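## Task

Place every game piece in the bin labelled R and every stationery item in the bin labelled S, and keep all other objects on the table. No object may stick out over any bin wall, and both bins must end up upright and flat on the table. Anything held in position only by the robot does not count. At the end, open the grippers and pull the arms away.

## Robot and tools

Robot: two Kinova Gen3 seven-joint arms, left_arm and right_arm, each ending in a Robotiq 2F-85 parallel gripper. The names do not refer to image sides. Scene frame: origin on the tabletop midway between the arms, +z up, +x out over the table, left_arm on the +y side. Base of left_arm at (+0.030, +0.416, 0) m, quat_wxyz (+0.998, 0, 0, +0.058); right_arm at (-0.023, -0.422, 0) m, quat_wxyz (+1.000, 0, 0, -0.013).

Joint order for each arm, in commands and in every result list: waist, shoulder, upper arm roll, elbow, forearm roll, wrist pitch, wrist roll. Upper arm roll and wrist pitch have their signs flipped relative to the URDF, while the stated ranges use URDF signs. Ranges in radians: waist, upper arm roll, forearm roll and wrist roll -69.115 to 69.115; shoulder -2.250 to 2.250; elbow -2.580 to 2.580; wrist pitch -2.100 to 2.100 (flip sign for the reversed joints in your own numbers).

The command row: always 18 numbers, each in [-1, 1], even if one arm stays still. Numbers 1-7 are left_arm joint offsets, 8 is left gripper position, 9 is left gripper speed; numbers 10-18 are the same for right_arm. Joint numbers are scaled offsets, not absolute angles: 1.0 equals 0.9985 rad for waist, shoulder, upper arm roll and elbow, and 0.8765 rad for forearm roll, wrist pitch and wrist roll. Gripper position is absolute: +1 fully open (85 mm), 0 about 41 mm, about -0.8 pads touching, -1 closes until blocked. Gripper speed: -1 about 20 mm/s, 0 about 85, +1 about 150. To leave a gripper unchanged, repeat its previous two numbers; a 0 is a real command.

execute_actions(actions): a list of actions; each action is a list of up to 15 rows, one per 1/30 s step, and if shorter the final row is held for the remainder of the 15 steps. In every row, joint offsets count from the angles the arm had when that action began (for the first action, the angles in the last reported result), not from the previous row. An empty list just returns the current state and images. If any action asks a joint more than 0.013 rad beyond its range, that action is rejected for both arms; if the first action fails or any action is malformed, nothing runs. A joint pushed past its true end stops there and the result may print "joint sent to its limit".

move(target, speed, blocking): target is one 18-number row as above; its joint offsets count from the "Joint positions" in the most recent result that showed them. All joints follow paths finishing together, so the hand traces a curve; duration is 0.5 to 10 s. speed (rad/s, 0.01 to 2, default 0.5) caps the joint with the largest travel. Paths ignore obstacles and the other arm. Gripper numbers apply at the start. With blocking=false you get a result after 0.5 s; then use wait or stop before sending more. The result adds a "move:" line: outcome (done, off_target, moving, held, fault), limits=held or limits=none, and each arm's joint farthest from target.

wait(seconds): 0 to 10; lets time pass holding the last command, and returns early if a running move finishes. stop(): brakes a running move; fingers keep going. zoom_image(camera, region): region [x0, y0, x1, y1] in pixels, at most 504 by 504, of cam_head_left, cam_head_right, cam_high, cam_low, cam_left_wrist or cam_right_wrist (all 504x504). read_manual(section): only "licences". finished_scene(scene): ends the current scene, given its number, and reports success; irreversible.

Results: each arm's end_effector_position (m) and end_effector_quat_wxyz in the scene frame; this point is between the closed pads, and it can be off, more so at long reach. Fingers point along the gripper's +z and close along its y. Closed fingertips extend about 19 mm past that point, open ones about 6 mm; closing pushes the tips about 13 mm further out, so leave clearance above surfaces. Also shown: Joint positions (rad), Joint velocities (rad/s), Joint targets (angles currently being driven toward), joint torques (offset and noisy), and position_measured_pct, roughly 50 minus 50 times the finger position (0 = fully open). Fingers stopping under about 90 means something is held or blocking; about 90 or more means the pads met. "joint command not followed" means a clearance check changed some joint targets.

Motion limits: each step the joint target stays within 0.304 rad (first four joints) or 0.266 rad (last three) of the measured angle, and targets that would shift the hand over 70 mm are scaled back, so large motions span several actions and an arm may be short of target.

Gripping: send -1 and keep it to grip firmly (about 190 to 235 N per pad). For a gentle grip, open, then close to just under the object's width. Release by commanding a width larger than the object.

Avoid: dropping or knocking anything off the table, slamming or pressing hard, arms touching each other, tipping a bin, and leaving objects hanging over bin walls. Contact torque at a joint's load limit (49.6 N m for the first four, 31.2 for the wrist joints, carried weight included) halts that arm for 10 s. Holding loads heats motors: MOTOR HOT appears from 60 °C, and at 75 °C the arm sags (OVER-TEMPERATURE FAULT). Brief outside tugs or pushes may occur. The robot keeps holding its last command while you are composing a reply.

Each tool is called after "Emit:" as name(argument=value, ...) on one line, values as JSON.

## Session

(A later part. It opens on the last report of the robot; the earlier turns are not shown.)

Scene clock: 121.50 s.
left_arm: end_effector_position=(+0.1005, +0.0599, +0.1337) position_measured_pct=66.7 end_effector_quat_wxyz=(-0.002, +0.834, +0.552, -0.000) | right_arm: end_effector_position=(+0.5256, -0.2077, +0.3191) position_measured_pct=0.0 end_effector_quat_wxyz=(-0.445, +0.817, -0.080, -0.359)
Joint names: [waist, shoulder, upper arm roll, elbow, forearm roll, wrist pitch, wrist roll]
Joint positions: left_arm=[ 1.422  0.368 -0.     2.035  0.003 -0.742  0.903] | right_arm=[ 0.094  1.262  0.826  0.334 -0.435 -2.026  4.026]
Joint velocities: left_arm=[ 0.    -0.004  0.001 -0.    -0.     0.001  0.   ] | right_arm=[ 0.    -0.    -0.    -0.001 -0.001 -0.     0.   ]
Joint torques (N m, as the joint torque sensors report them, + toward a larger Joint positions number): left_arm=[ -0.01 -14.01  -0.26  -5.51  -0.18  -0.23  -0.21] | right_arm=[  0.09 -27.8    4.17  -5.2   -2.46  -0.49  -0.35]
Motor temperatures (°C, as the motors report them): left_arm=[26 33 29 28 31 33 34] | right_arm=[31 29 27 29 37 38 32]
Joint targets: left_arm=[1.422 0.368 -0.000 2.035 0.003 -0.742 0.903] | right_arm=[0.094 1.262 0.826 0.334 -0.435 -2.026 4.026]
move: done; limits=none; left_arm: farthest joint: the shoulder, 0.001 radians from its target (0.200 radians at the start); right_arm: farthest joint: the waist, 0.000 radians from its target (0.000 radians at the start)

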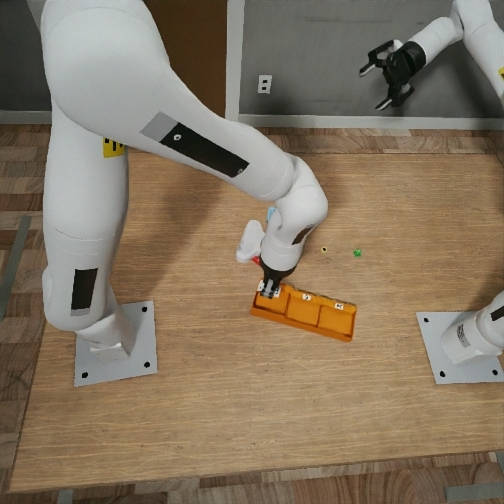

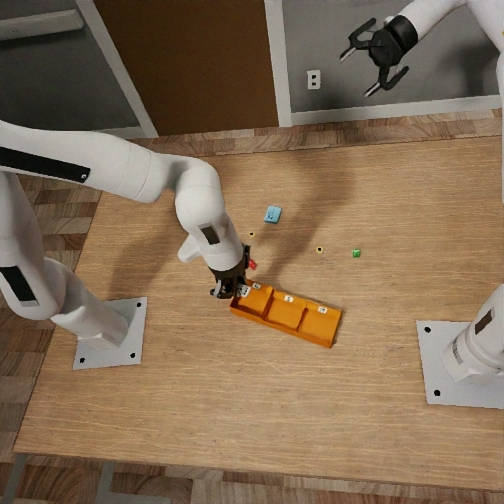

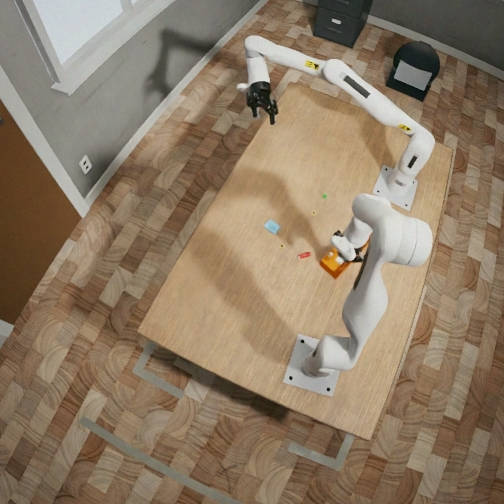

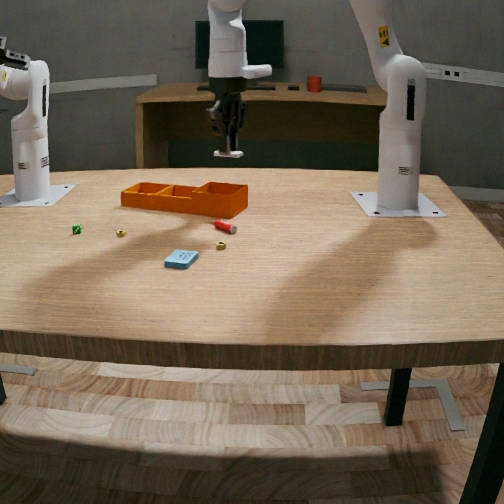

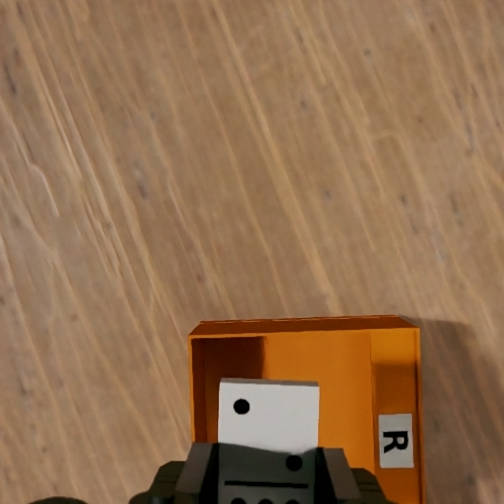

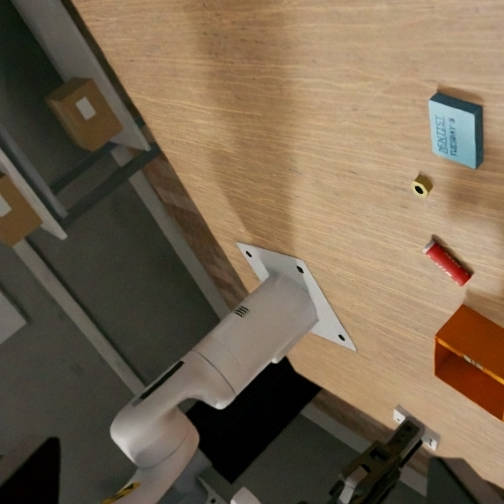

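Emit:
move(target=[0,0.2,0,0.06,0,0.3,0,-0.33,0,0,0,0,0,0,0,0,1,0], speed=0.4)

Emit:
move(target=[0,0,0,0,0,0,0,0,0,0,0,0,0,0,0,0,1,0])

Emit:
move(target=[0,-0.2,0,-0.06,0,-0.3,0,0,0,0,0,0,0,0,0,0,1,0])

Scene clock: 128.23 s.
left_arm: end_effector_position=(+0.1031, +0.0511, +0.0494) position_measured_pct=66.7 end_effector_quat_wxyz=(-0.000, +0.834, +0.552, -0.001) | right_arm: end_effector_position=(+0.5256, -0.2077, +0.3191) position_measured_pct=0.0 end_effector_quat_wxyz=(-0.445, +0.817, -0.080, -0.359)
Joint names: [waist, shoulder, upper arm roll, elbow, forearm roll, wrist pitch, wrist roll]
Joint positions: left_arm=[ 1.422  0.567 -0.     2.095  0.003 -0.479  0.903] | right_arm=[ 0.094  1.262  0.826  0.334 -0.435 -2.026  4.026]
Joint velocities: left_arm=[-0.     0.003  0.    -0.    -0.001  0.     0.002] | right_arm=[ 0.     0.001  0.     0.    -0.001  0.    -0.   ]
Joint torques (N m, as the joint torque sensors report them, + toward a larger Joint positions number): left_arm=[  0.18 -15.05  -0.19  -3.6   -0.14  -0.27  -0.27] | right_arm=[  0.06 -27.79   4.12  -5.31  -2.34  -0.44  -0.28]
Motor temperatures (°C, as the motors report them): left_arm=[26 33 29 28 31 33 34] | right_arm=[31 29 27 29 37 38 32]
Joint targets: left_arm=[1.422 0.568 -0.000 2.095 0.003 -0.479 0.903] | right_arm=[0.094 1.262 0.826 0.334 -0.435 -2.026 4.026]
move: done; limits=none; left_arm: farthest joint: the waist, 0.000 radians from its target (0.000 radians at the start); right_arm: farthest joint: the waist, 0.000 radians from its target (0.000 radians at the start)

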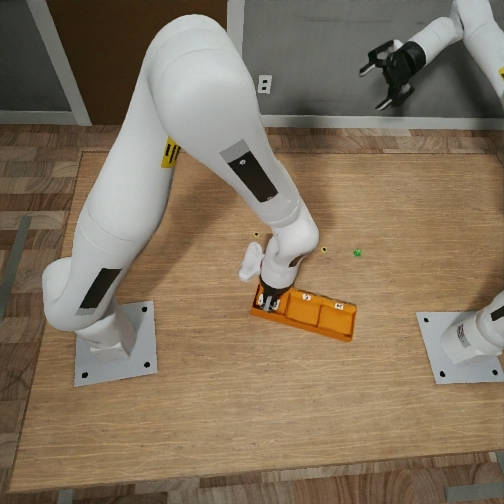

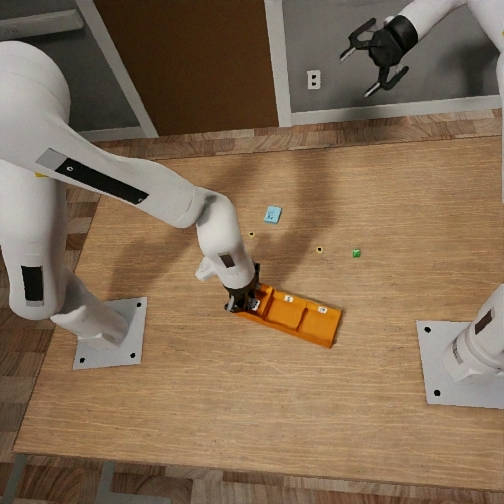

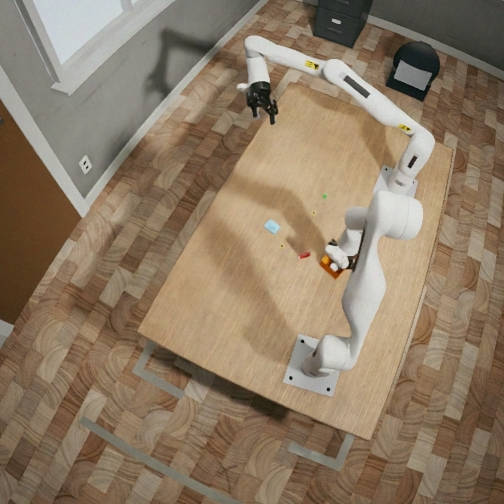

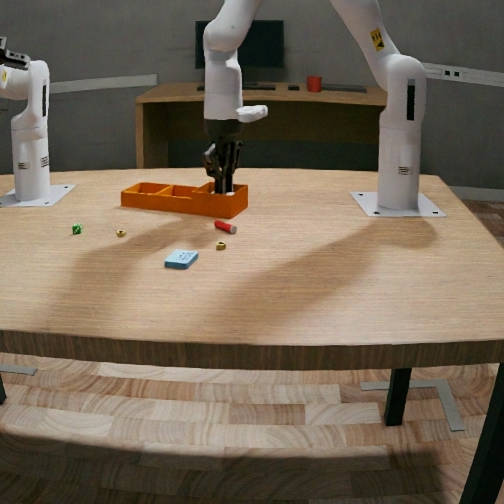

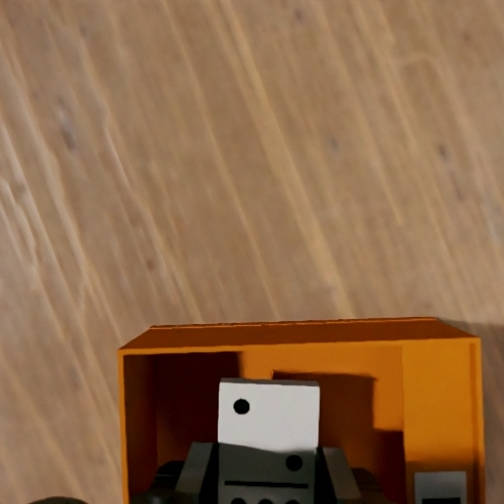

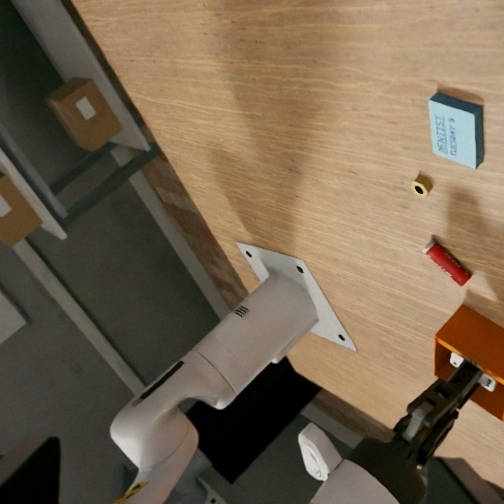

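Scene clock: 128.73 s.
left_arm: end_effector_position=(+0.1031, +0.0510, +0.0495) position_measured_pct=50.4 end_effector_quat_wxyz=(-0.000, +0.834, +0.552, -0.001) | right_arm: end_effector_position=(+0.5256, -0.2077, +0.3191) position_measured_pct=0.0 end_effector_quat_wxyz=(-0.445, +0.817, -0.080, -0.359)
Joint names: [waist, shoulder, upper arm roll, elbow, forearm roll, wrist pitch, wrist roll]
Joint positions: left_arm=[ 1.422  0.567 -0.     2.095  0.003 -0.479  0.903] | right_arm=[ 0.094  1.262  0.826  0.334 -0.435 -2.026  4.026]
Joint velocities: left_arm=[-0.001 -0.001 -0.     0.     0.001  0.    -0.001] | right_arm=[-0.     0.001  0.     0.     0.     0.    -0.   ]
Joint torques (N m, as the joint torque sensors report them, + toward a larger Joint positions number): left_arm=[  0.17 -15.62  -0.32  -3.81  -0.15  -0.25  -0.28] | right_arm=[  0.   -27.74   4.    -5.08  -2.38  -0.42  -0.35]
Motor temperatures (°C, as the motors report them): left_arm=[26 33 29 28 31 33 34] | right_arm=[31 29 27 29 37 38 32]
Joint targets: left_arm=[1.422 0.567 -0.000 2.095 0.003 -0.479 0.903] | right_arm=[0.094 1.262 0.826 0.334 -0.435 -2.026 4.026]
move: done; limits=none; left_arm: farthest joint: the waist, 0.000 radians from its target (0.000 radians at the start); right_arm: farthest joint: the waist, 0.000 radians from its target (0.000 radians at the start)

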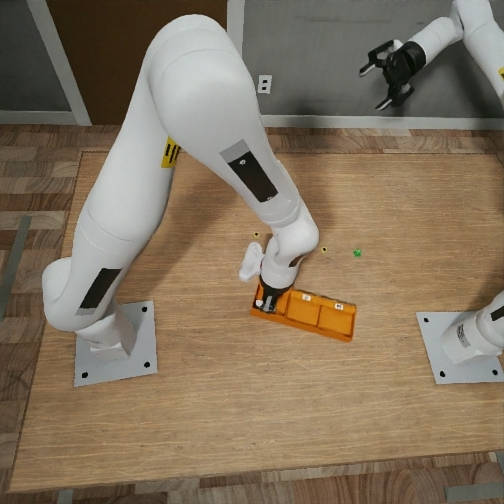

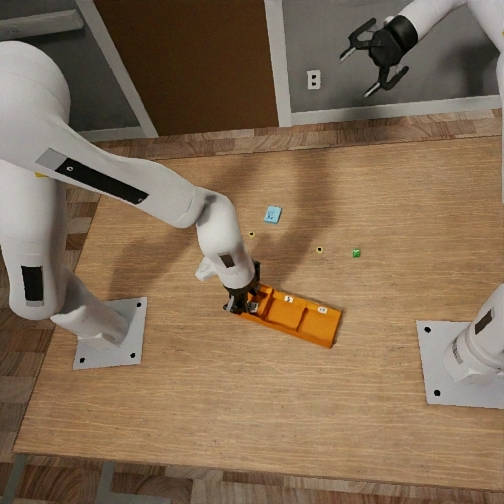

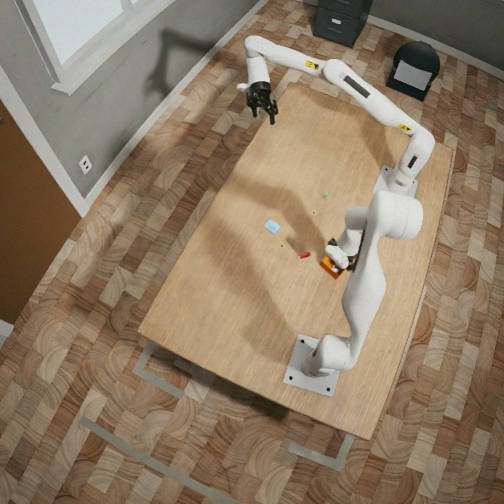

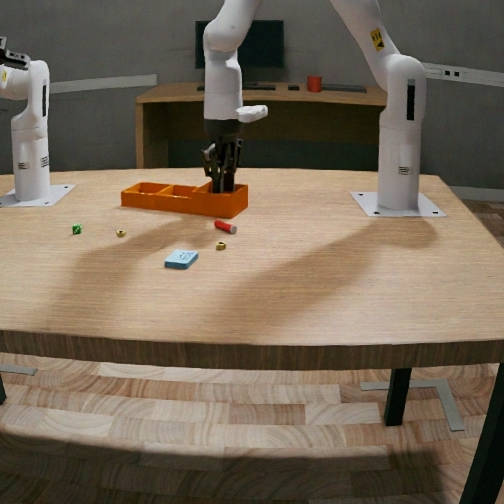

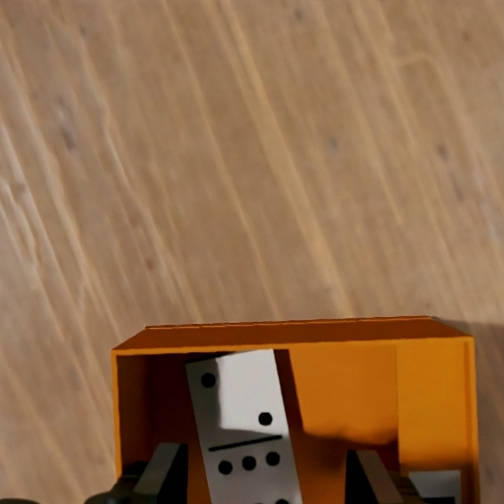

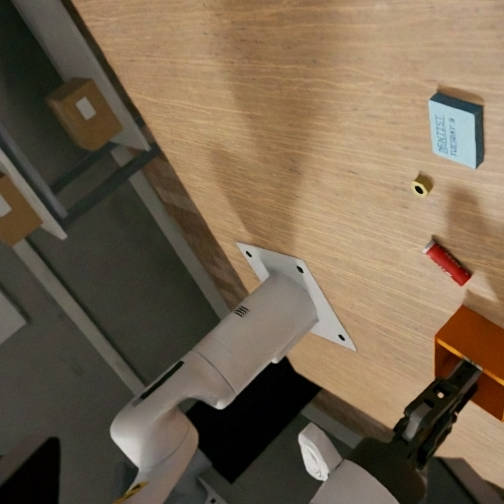

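Scene clock: 129.80 s.
left_arm: end_effector_position=(+0.1005, +0.0599, +0.1337) position_measured_pct=50.4 end_effector_quat_wxyz=(-0.002, +0.834, +0.552, -0.000) | right_arm: end_effector_position=(+0.5256, -0.2077, +0.3191) position_measured_pct=0.0 end_effector_quat_wxyz=(-0.445, +0.817, -0.080, -0.359)
Joint names: [waist, shoulder, upper arm roll, elbow, forearm roll, wrist pitch, wrist roll]
Joint positions: left_arm=[ 1.422  0.368 -0.     2.035  0.003 -0.742  0.903] | right_arm=[ 0.094  1.262  0.826  0.334 -0.435 -2.026  4.026]
Joint velocities: left_arm=[-0.    -0.005  0.    -0.     0.001 -0.     0.001] | right_arm=[ 0.    -0.     0.     0.    -0.001  0.    -0.   ]
Joint torques (N m, as the joint torque sensors report them, + toward a larger Joint positions number): left_arm=[  0.1  -13.81  -0.25  -5.43  -0.27  -0.18  -0.28] | right_arm=[  0.14 -27.72   4.17  -5.08  -2.41  -0.41  -0.43]
Motor temperatures (°C, as the motors report them): left_arm=[26 33 29 28 31 33 34] | right_arm=[31 29 27 29 37 38 32]
Joint targets: left_arm=[1.422 0.368 -0.000 2.035 0.003 -0.742 0.903] | right_arm=[0.094 1.262 0.826 0.334 -0.435 -2.026 4.026]
move: done; limits=none; left_arm: farthest joint: the shoulder, 0.001 radians from its target (0.200 radians at the start); right_arm: farthest joint: the waist, 0.000 radians from its target (0.000 radians at the start)

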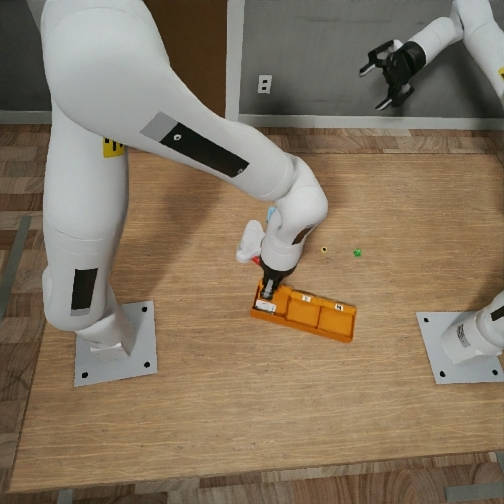

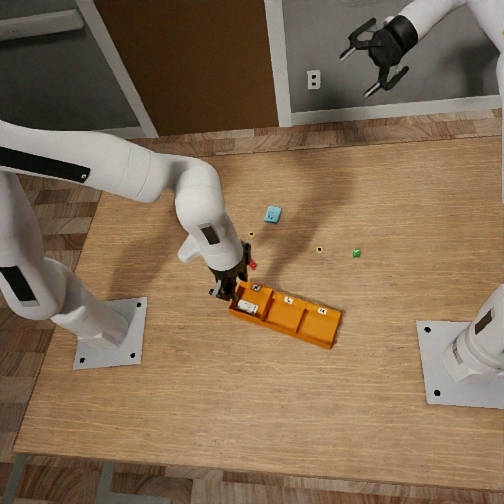

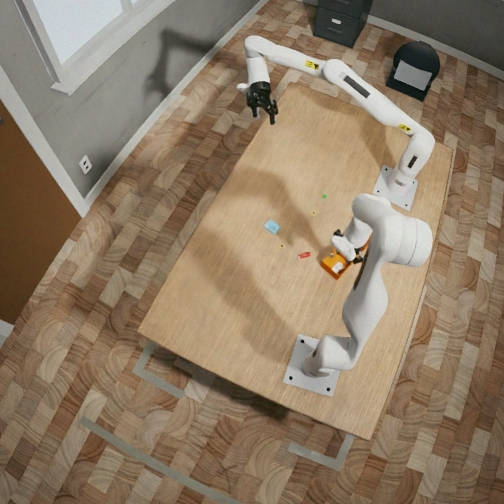

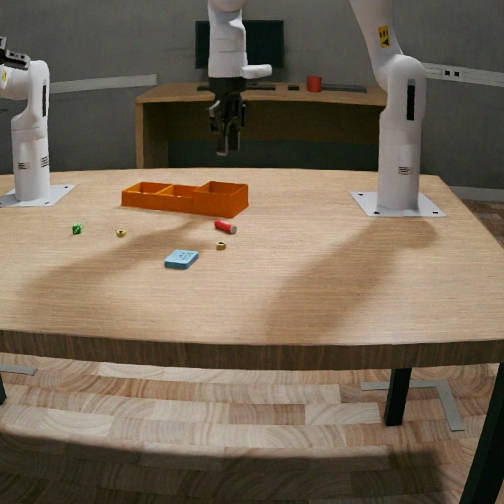

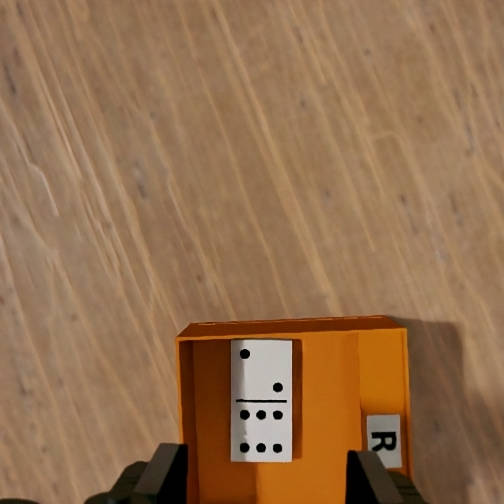

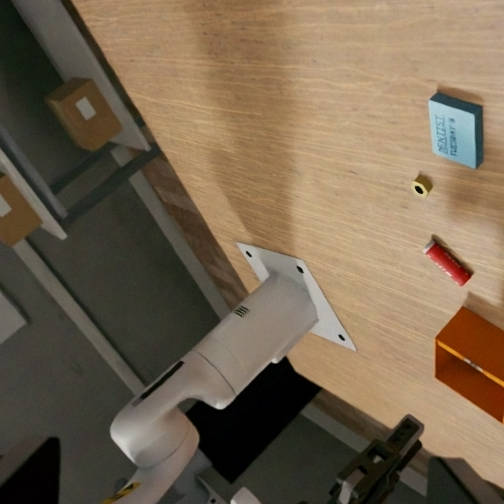

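Emit:
move(target=[-0.132,0.459,0,-0.936,0,-0.541,0.305,1,0,0,0,0,0,0,0,0,1,0], speed=1)

Scene clock: 137.43 s.
left_arm: end_effector_position=(+0.2399, -0.1508, +0.1493) position_measured_pct=0.0 end_effector_quat_wxyz=(-0.001, +0.708, +0.706, -0.001) | right_arm: end_effector_position=(+0.5256, -0.2077, +0.3191) position_measured_pct=0.0 end_effector_quat_wxyz=(-0.445, +0.817, -0.080, -0.359)
Joint names: [waist, shoulder, upper arm roll, elbow, forearm roll, wrist pitch, wrist roll]
Joint positions: left_arm=[ 1.29   0.826 -0.     1.1    0.003 -1.216  1.171] | right_arm=[ 0.094  1.262  0.826  0.334 -0.435 -2.026  4.026]
Joint velocities: left_arm=[-0.001  0.003 -0.001 -0.     0.001  0.001 -0.   ] | right_arm=[ 0.     0.001 -0.     0.001 -0.     0.001  0.   ]
Joint torques (N m, as the joint torque sensors report them, + toward a larger Joint positions number): left_arm=[  0.04 -23.11  -0.39  -8.1   -0.2   -0.18  -0.18] | right_arm=[  0.16 -27.6    4.06  -5.1   -2.36  -0.48  -0.39]
Motor temperatures (°C, as the motors report them): left_arm=[26 33 29 28 31 33 34] | right_arm=[31 29 27 29 37 38 32]
Joint targets: left_arm=[1.290 0.826 -0.000 1.100 0.003 -1.216 1.171] | right_arm=[0.094 1.262 0.826 0.334 -0.435 -2.026 4.026]
move: done; limits=none; left_arm: farthest joint: the waist, 0.000 radians from its target (0.131 radians at the start); right_arm: farthest joint: the waist, 0.000 radians from its target (0.000 radians at the start)

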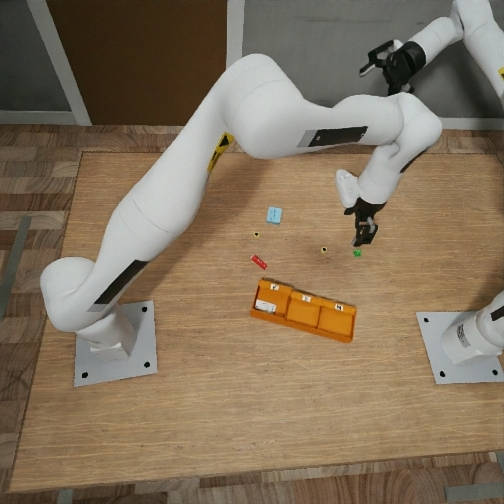

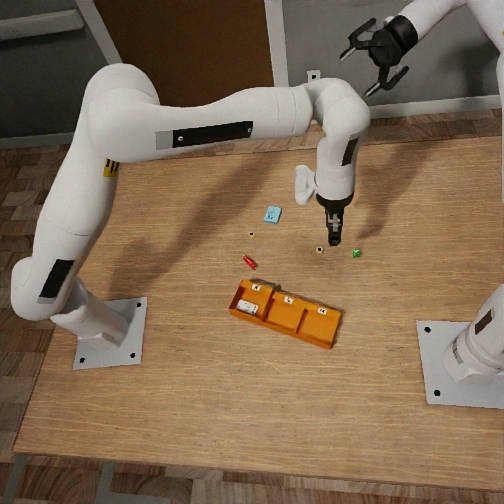

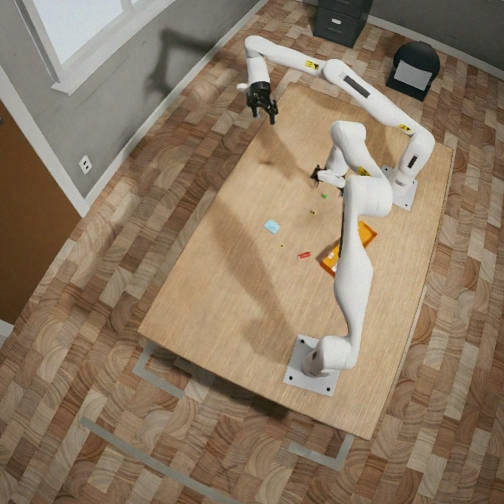

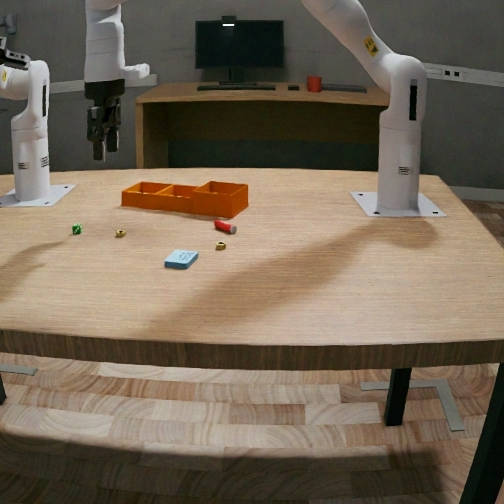

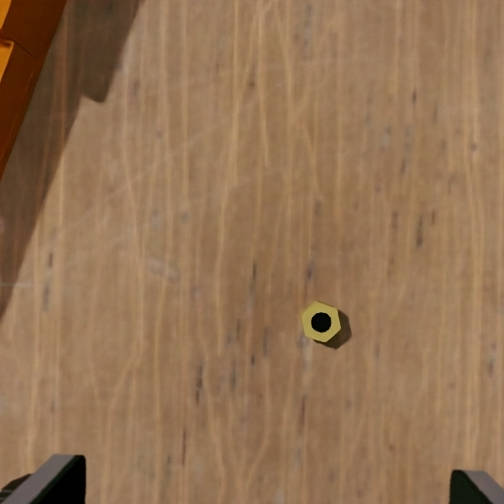

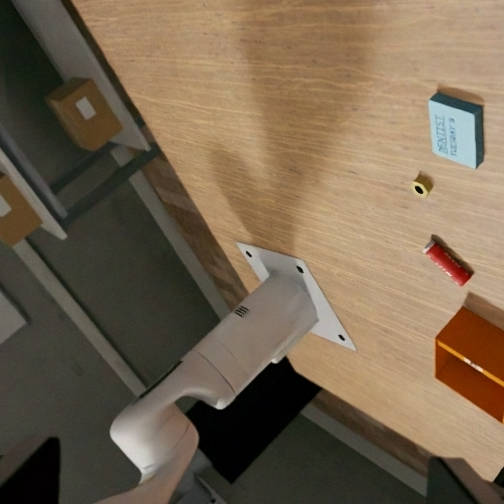

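Emit:
move(target=[0,0.169,0,-0.357,0,-0.213,0,1,0,0,0,0,0,0,0,0,1,0], speed=0.7)

Scene clock: 143.40 s.
left_arm: end_effector_position=(+0.2627, -0.2054, +0.1504) position_measured_pct=0.0 end_effector_quat_wxyz=(-0.000, +0.708, +0.706, -0.001) | right_arm: end_effector_position=(+0.5256, -0.2077, +0.3191) position_measured_pct=0.0 end_effector_quat_wxyz=(-0.445, +0.817, -0.080, -0.359)
Joint names: [waist, shoulder, upper arm roll, elbow, forearm roll, wrist pitch, wrist roll]
Joint positions: left_arm=[ 1.29   0.994 -0.     0.744  0.003 -1.403  1.171] | right_arm=[ 0.094  1.262  0.826  0.334 -0.435 -2.026  4.026]
Joint velocities: left_arm=[-0.     0.004 -0.001 -0.001 -0.001 -0.     0.002] | right_arm=[-0.    -0.001  0.     0.001 -0.001  0.    -0.   ]
Joint torques (N m, as the joint torque sensors report them, + toward a larger Joint positions number): left_arm=[  0.13 -26.    -0.38  -8.33  -0.2   -0.23  -0.23] | right_arm=[ -0.03 -27.72   4.15  -5.29  -2.43  -0.41  -0.23]
Motor temperatures (°C, as the motors report them): left_arm=[26 33 29 28 31 33 34] | right_arm=[31 30 27 29 37 38 32]
Joint targets: left_arm=[1.290 0.995 -0.000 0.744 0.003 -1.403 1.171] | right_arm=[0.094 1.262 0.826 0.334 -0.435 -2.026 4.026]
move: done; limits=none; left_arm: farthest joint: the waist, 0.000 radians from its target (0.000 radians at the start); right_arm: farthest joint: the waist, 0.000 radians from its target (0.000 radians at the start)

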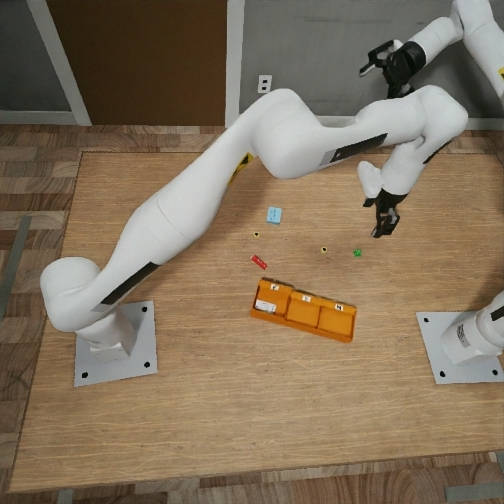

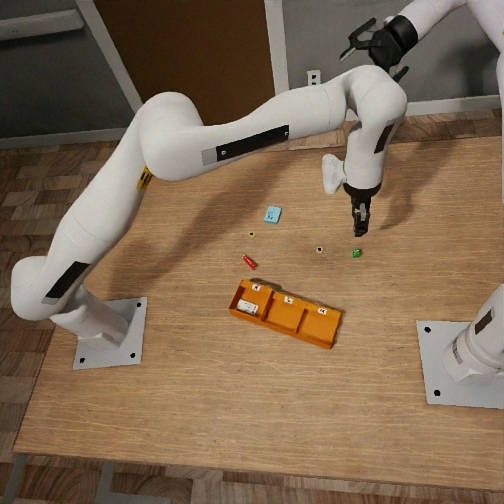

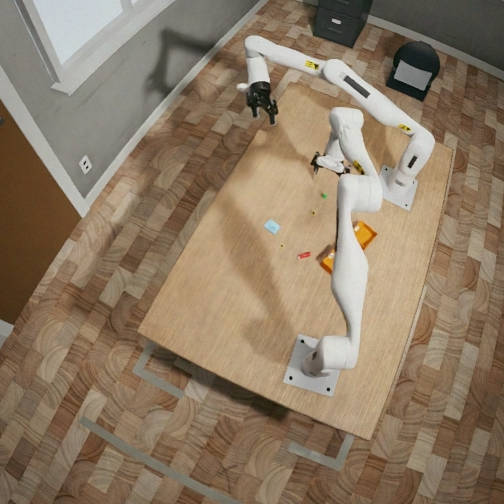

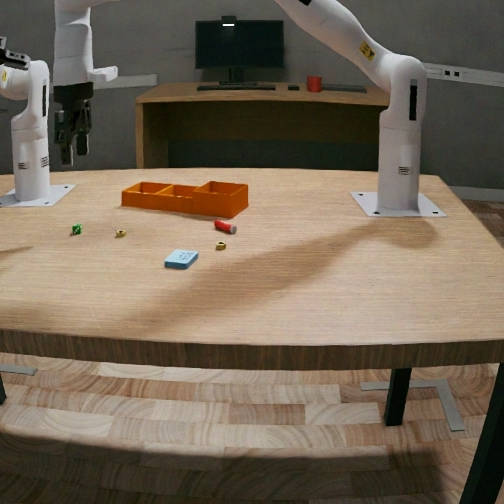

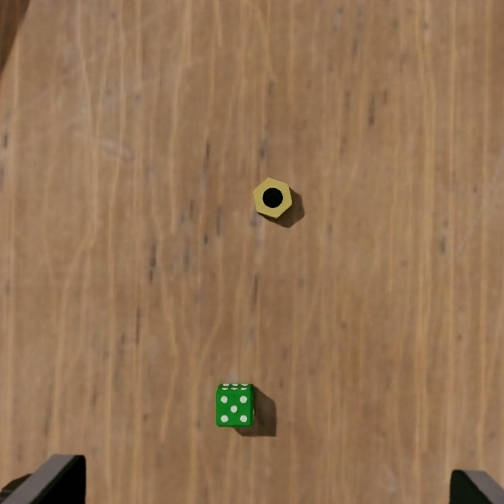

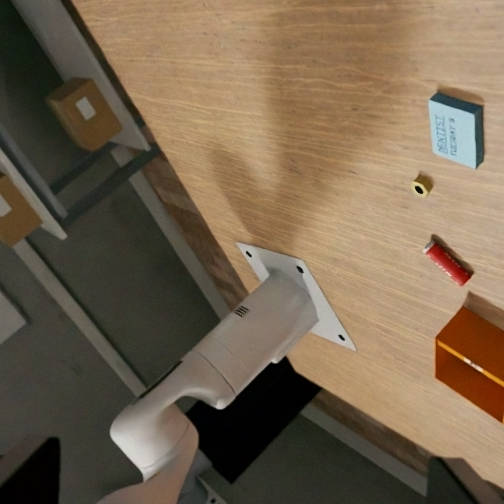

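Emit:
move(target=[0.027,0.136,0,0.115,0,0.286,0.033,0.3,0,0,0,0,0,0,0,0,1,0], speed=0.4)

Scene clock: 150.43 s.
left_arm: end_effector_position=(+0.2478, -0.2162, +0.0254) position_measured_pct=34.9 end_effector_quat_wxyz=(-0.000, +0.707, +0.707, -0.001) | right_arm: end_effector_position=(+0.5256, -0.2077, +0.3191) position_measured_pct=0.0 end_effector_quat_wxyz=(-0.445, +0.817, -0.080, -0.359)
Joint names: [waist, shoulder, upper arm roll, elbow, forearm roll, wrist pitch, wrist roll]
Joint positions: left_arm=[ 1.317  1.13  -0.     0.859  0.003 -1.152  1.2  ] | right_arm=[ 0.094  1.262  0.826  0.334 -0.435 -2.026  4.026]
Joint velocities: left_arm=[-0.     0.001 -0.     0.    -0.     0.001  0.   ] | right_arm=[-0.001 -0.001  0.     0.001 -0.    -0.001 -0.   ]
Joint torques (N m, as the joint torque sensors report them, + toward a larger Joint positions number): left_arm=[  0.11 -26.04  -0.56  -7.66  -0.15  -0.36  -0.19] | right_arm=[  0.14 -27.6    4.12  -5.07  -2.39  -0.5   -0.36]
Motor temperatures (°C, as the motors report them): left_arm=[26 33 29 28 31 33 34] | right_arm=[31 30 27 29 37 38 32]
Joint targets: left_arm=[1.317 1.130 -0.000 0.859 0.003 -1.152 1.200] | right_arm=[0.094 1.262 0.826 0.334 -0.435 -2.026 4.026]
move: done; limits=none; left_arm: farthest joint: the waist, 0.000 radians from its target (0.027 radians at the start); right_arm: farthest joint: the waist, 0.000 radians from its target (0.000 radians at the start)

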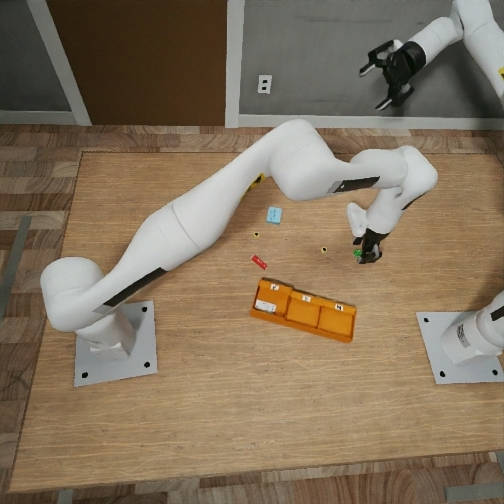

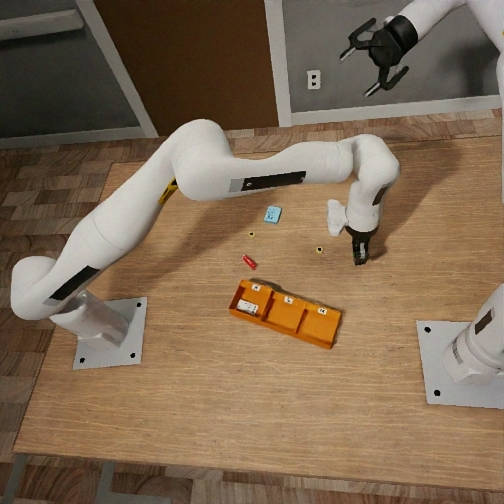

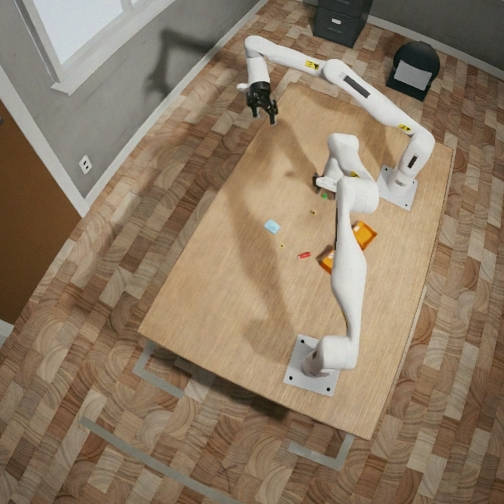

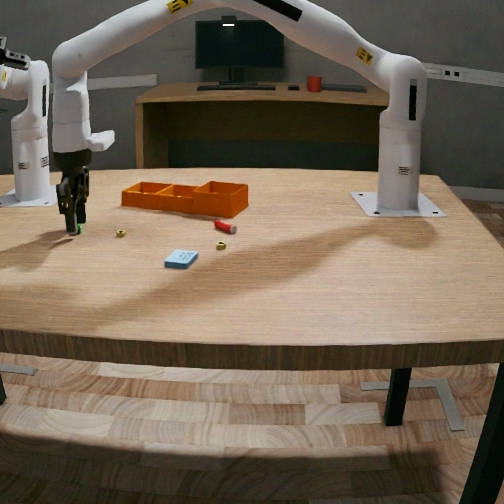

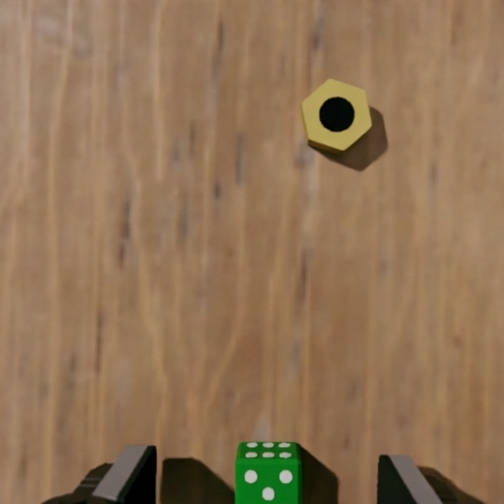

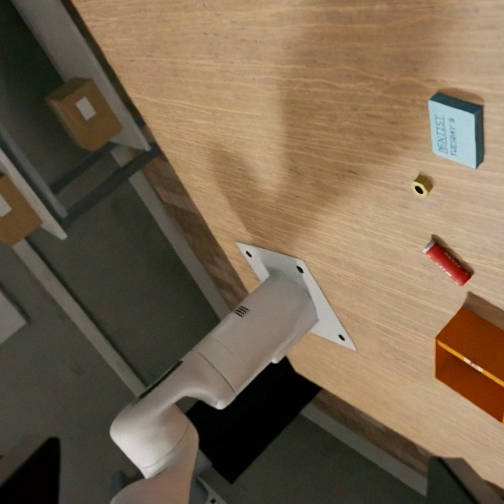

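Emit:
move(target=[0,0,0,0,0,0,0,-1,0.5,0,0,0,0,0,0,0,1,0])

Emit:
move(target=[0,-0.14,0,-0.1,0,-0.27,0,-1,0.5,0,0,0,0,0,0,0,1,0], speed=0.6)

Scene clock: 155.70 s.
left_arm: end_effector_position=(+0.2479, -0.2163, +0.0258) position_measured_pct=80.6 end_effector_quat_wxyz=(-0.000, +0.707, +0.707, -0.001) | right_arm: end_effector_position=(+0.5256, -0.2077, +0.3191) position_measured_pct=0.0 end_effector_quat_wxyz=(-0.445, +0.817, -0.080, -0.359)
Joint names: [waist, shoulder, upper arm roll, elbow, forearm roll, wrist pitch, wrist roll]
Joint positions: left_arm=[ 1.317  1.13  -0.     0.858  0.003 -1.153  1.2  ] | right_arm=[ 0.094  1.262  0.826  0.334 -0.435 -2.026  4.026]
Joint velocities: left_arm=[ 0.     0.    -0.001  0.001 -0.     0.     0.   ] | right_arm=[-0.001 -0.     0.     0.    -0.002  0.    -0.   ]
Joint torques (N m, as the joint torque sensors report them, + toward a larger Joint positions number): left_arm=[  0.26 -26.25  -0.3   -7.37  -0.15  -0.21  -0.29] | right_arm=[ -0.03 -27.62   4.11  -5.08  -2.37  -0.42  -0.37]
Motor temperatures (°C, as the motors report them): left_arm=[26 34 29 28 31 33 34] | right_arm=[31 30 27 29 37 38 32]
Joint targets: left_arm=[1.317 1.130 -0.000 0.859 0.003 -1.152 1.200] | right_arm=[0.094 1.262 0.826 0.334 -0.435 -2.026 4.026]
move: done; limits=none; left_arm: farthest joint: the elbow, 0.001 radians from its target (0.000 radians at the start); right_arm: farthest joint: the waist, 0.000 radians from its target (0.000 radians at the start)

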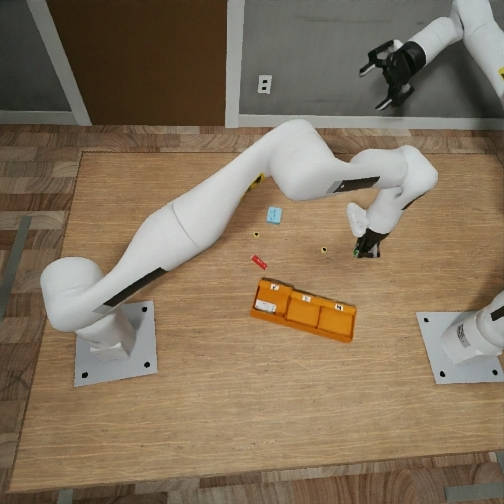

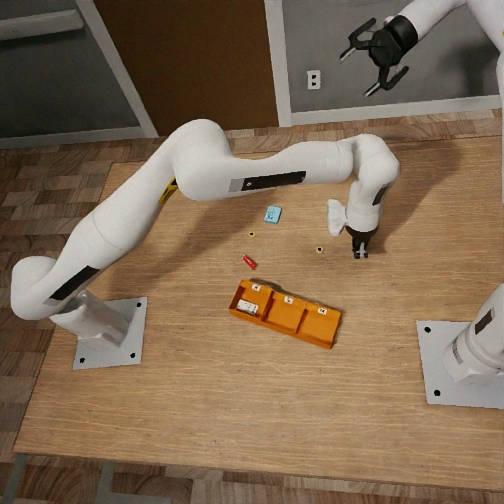

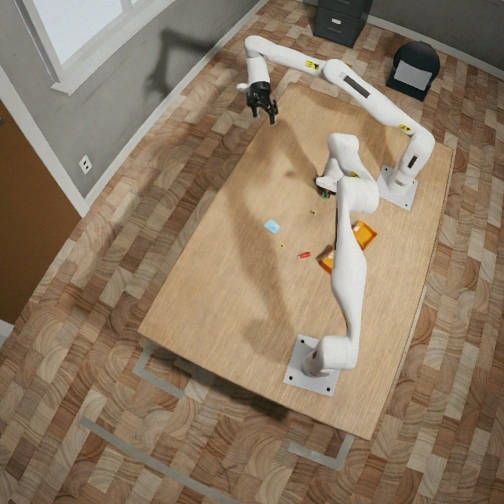

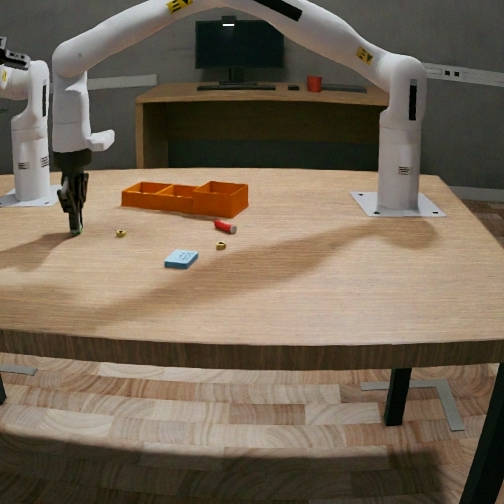

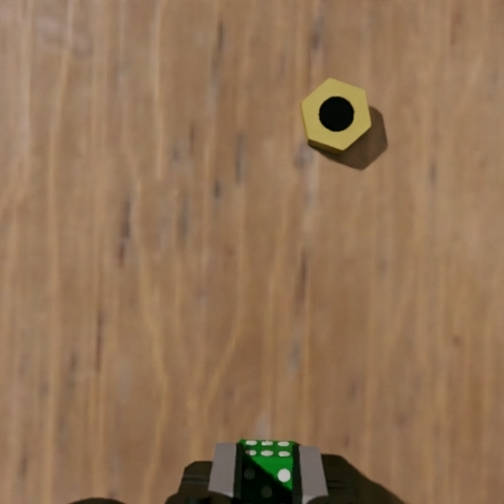

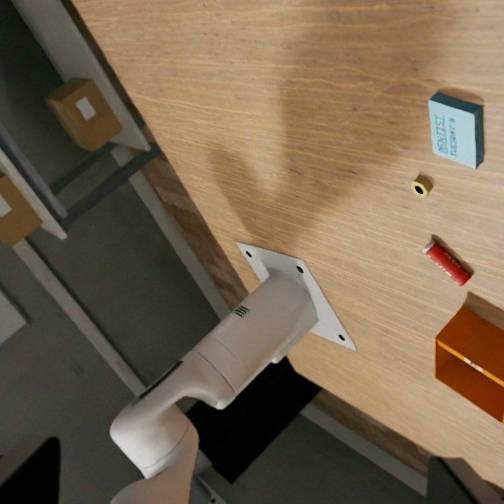

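Scene clock: 156.57 s.
left_arm: end_effector_position=(+0.2457, -0.2110, +0.1488) position_measured_pct=80.6 end_effector_quat_wxyz=(+0.001, +0.707, +0.707, -0.002) | right_arm: end_effector_position=(+0.5256, -0.2077, +0.3191) position_measured_pct=0.0 end_effector_quat_wxyz=(-0.445, +0.817, -0.080, -0.359)
Joint names: [waist, shoulder, upper arm roll, elbow, forearm roll, wrist pitch, wrist roll]
Joint positions: left_arm=[ 1.317  0.99  -0.     0.759  0.003 -1.389  1.2  ] | right_arm=[ 0.094  1.262  0.826  0.334 -0.435 -2.026  4.026]
Joint velocities: left_arm=[ 0.    -0.004 -0.001  0.    -0.    -0.     0.003] | right_arm=[ 0.001  0.001 -0.    -0.001 -0.001 -0.002 -0.   ]
Joint torques (N m, as the joint torque sensors report them, + toward a larger Joint positions number): left_arm=[  0.12 -25.95  -0.38  -8.29  -0.22  -0.26  -0.27] | right_arm=[  0.03 -27.77   4.22  -5.16  -2.44  -0.51  -0.25]
Motor temperatures (°C, as the motors report them): left_arm=[26 34 29 28 31 33 34] | right_arm=[31 30 27 29 37 38 32]
Joint targets: left_arm=[1.317 0.990 -0.000 0.759 0.003 -1.389 1.200] | right_arm=[0.094 1.262 0.826 0.334 -0.435 -2.026 4.026]
move: done; limits=none; left_arm: farthest joint: the waist, 0.000 radians from its target (0.000 radians at the start); right_arm: farthest joint: the waist, 0.000 radians from its target (0.000 radians at the start)

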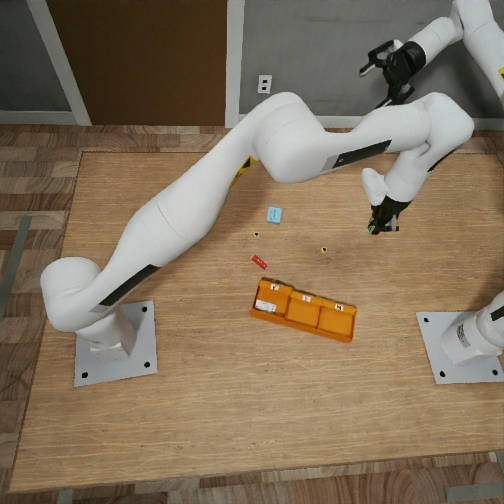

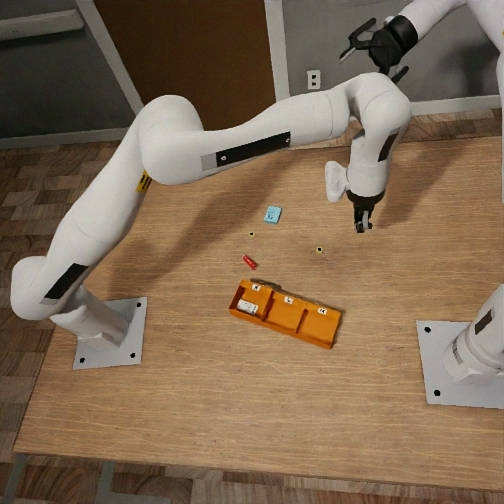

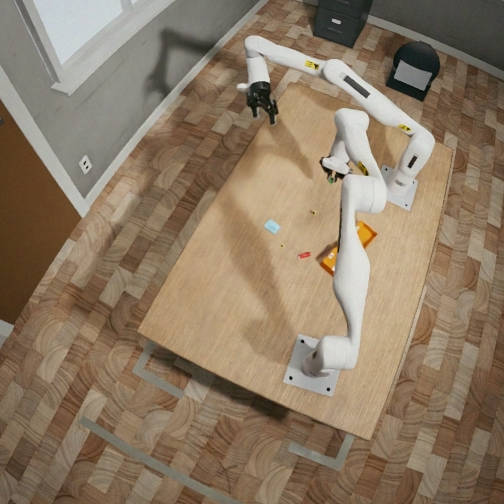

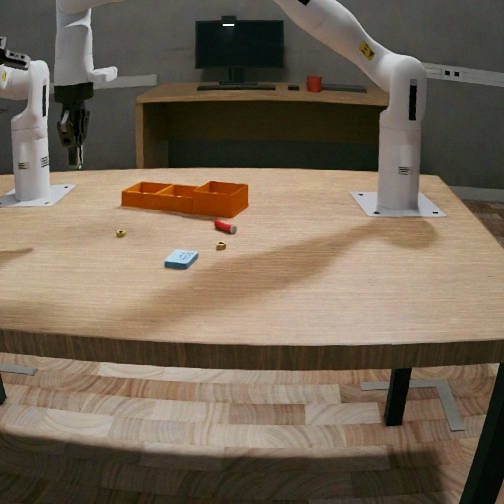

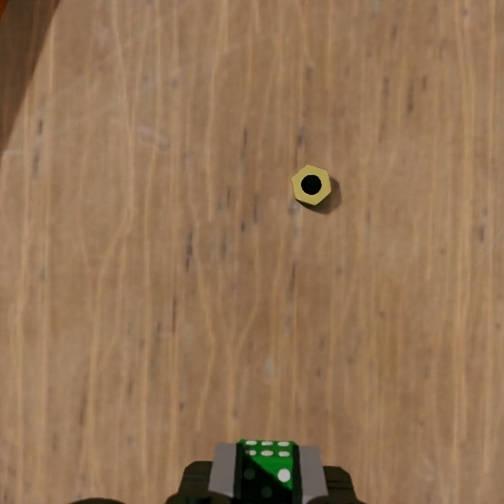

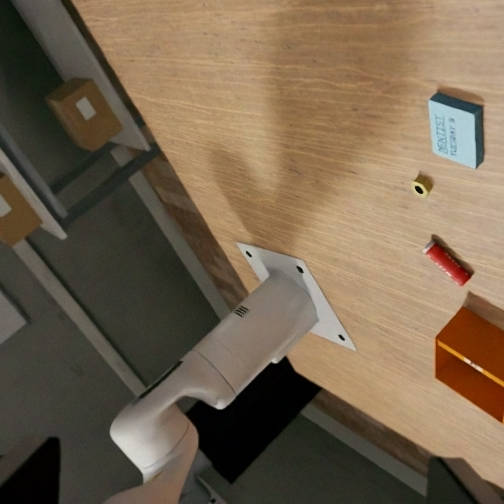

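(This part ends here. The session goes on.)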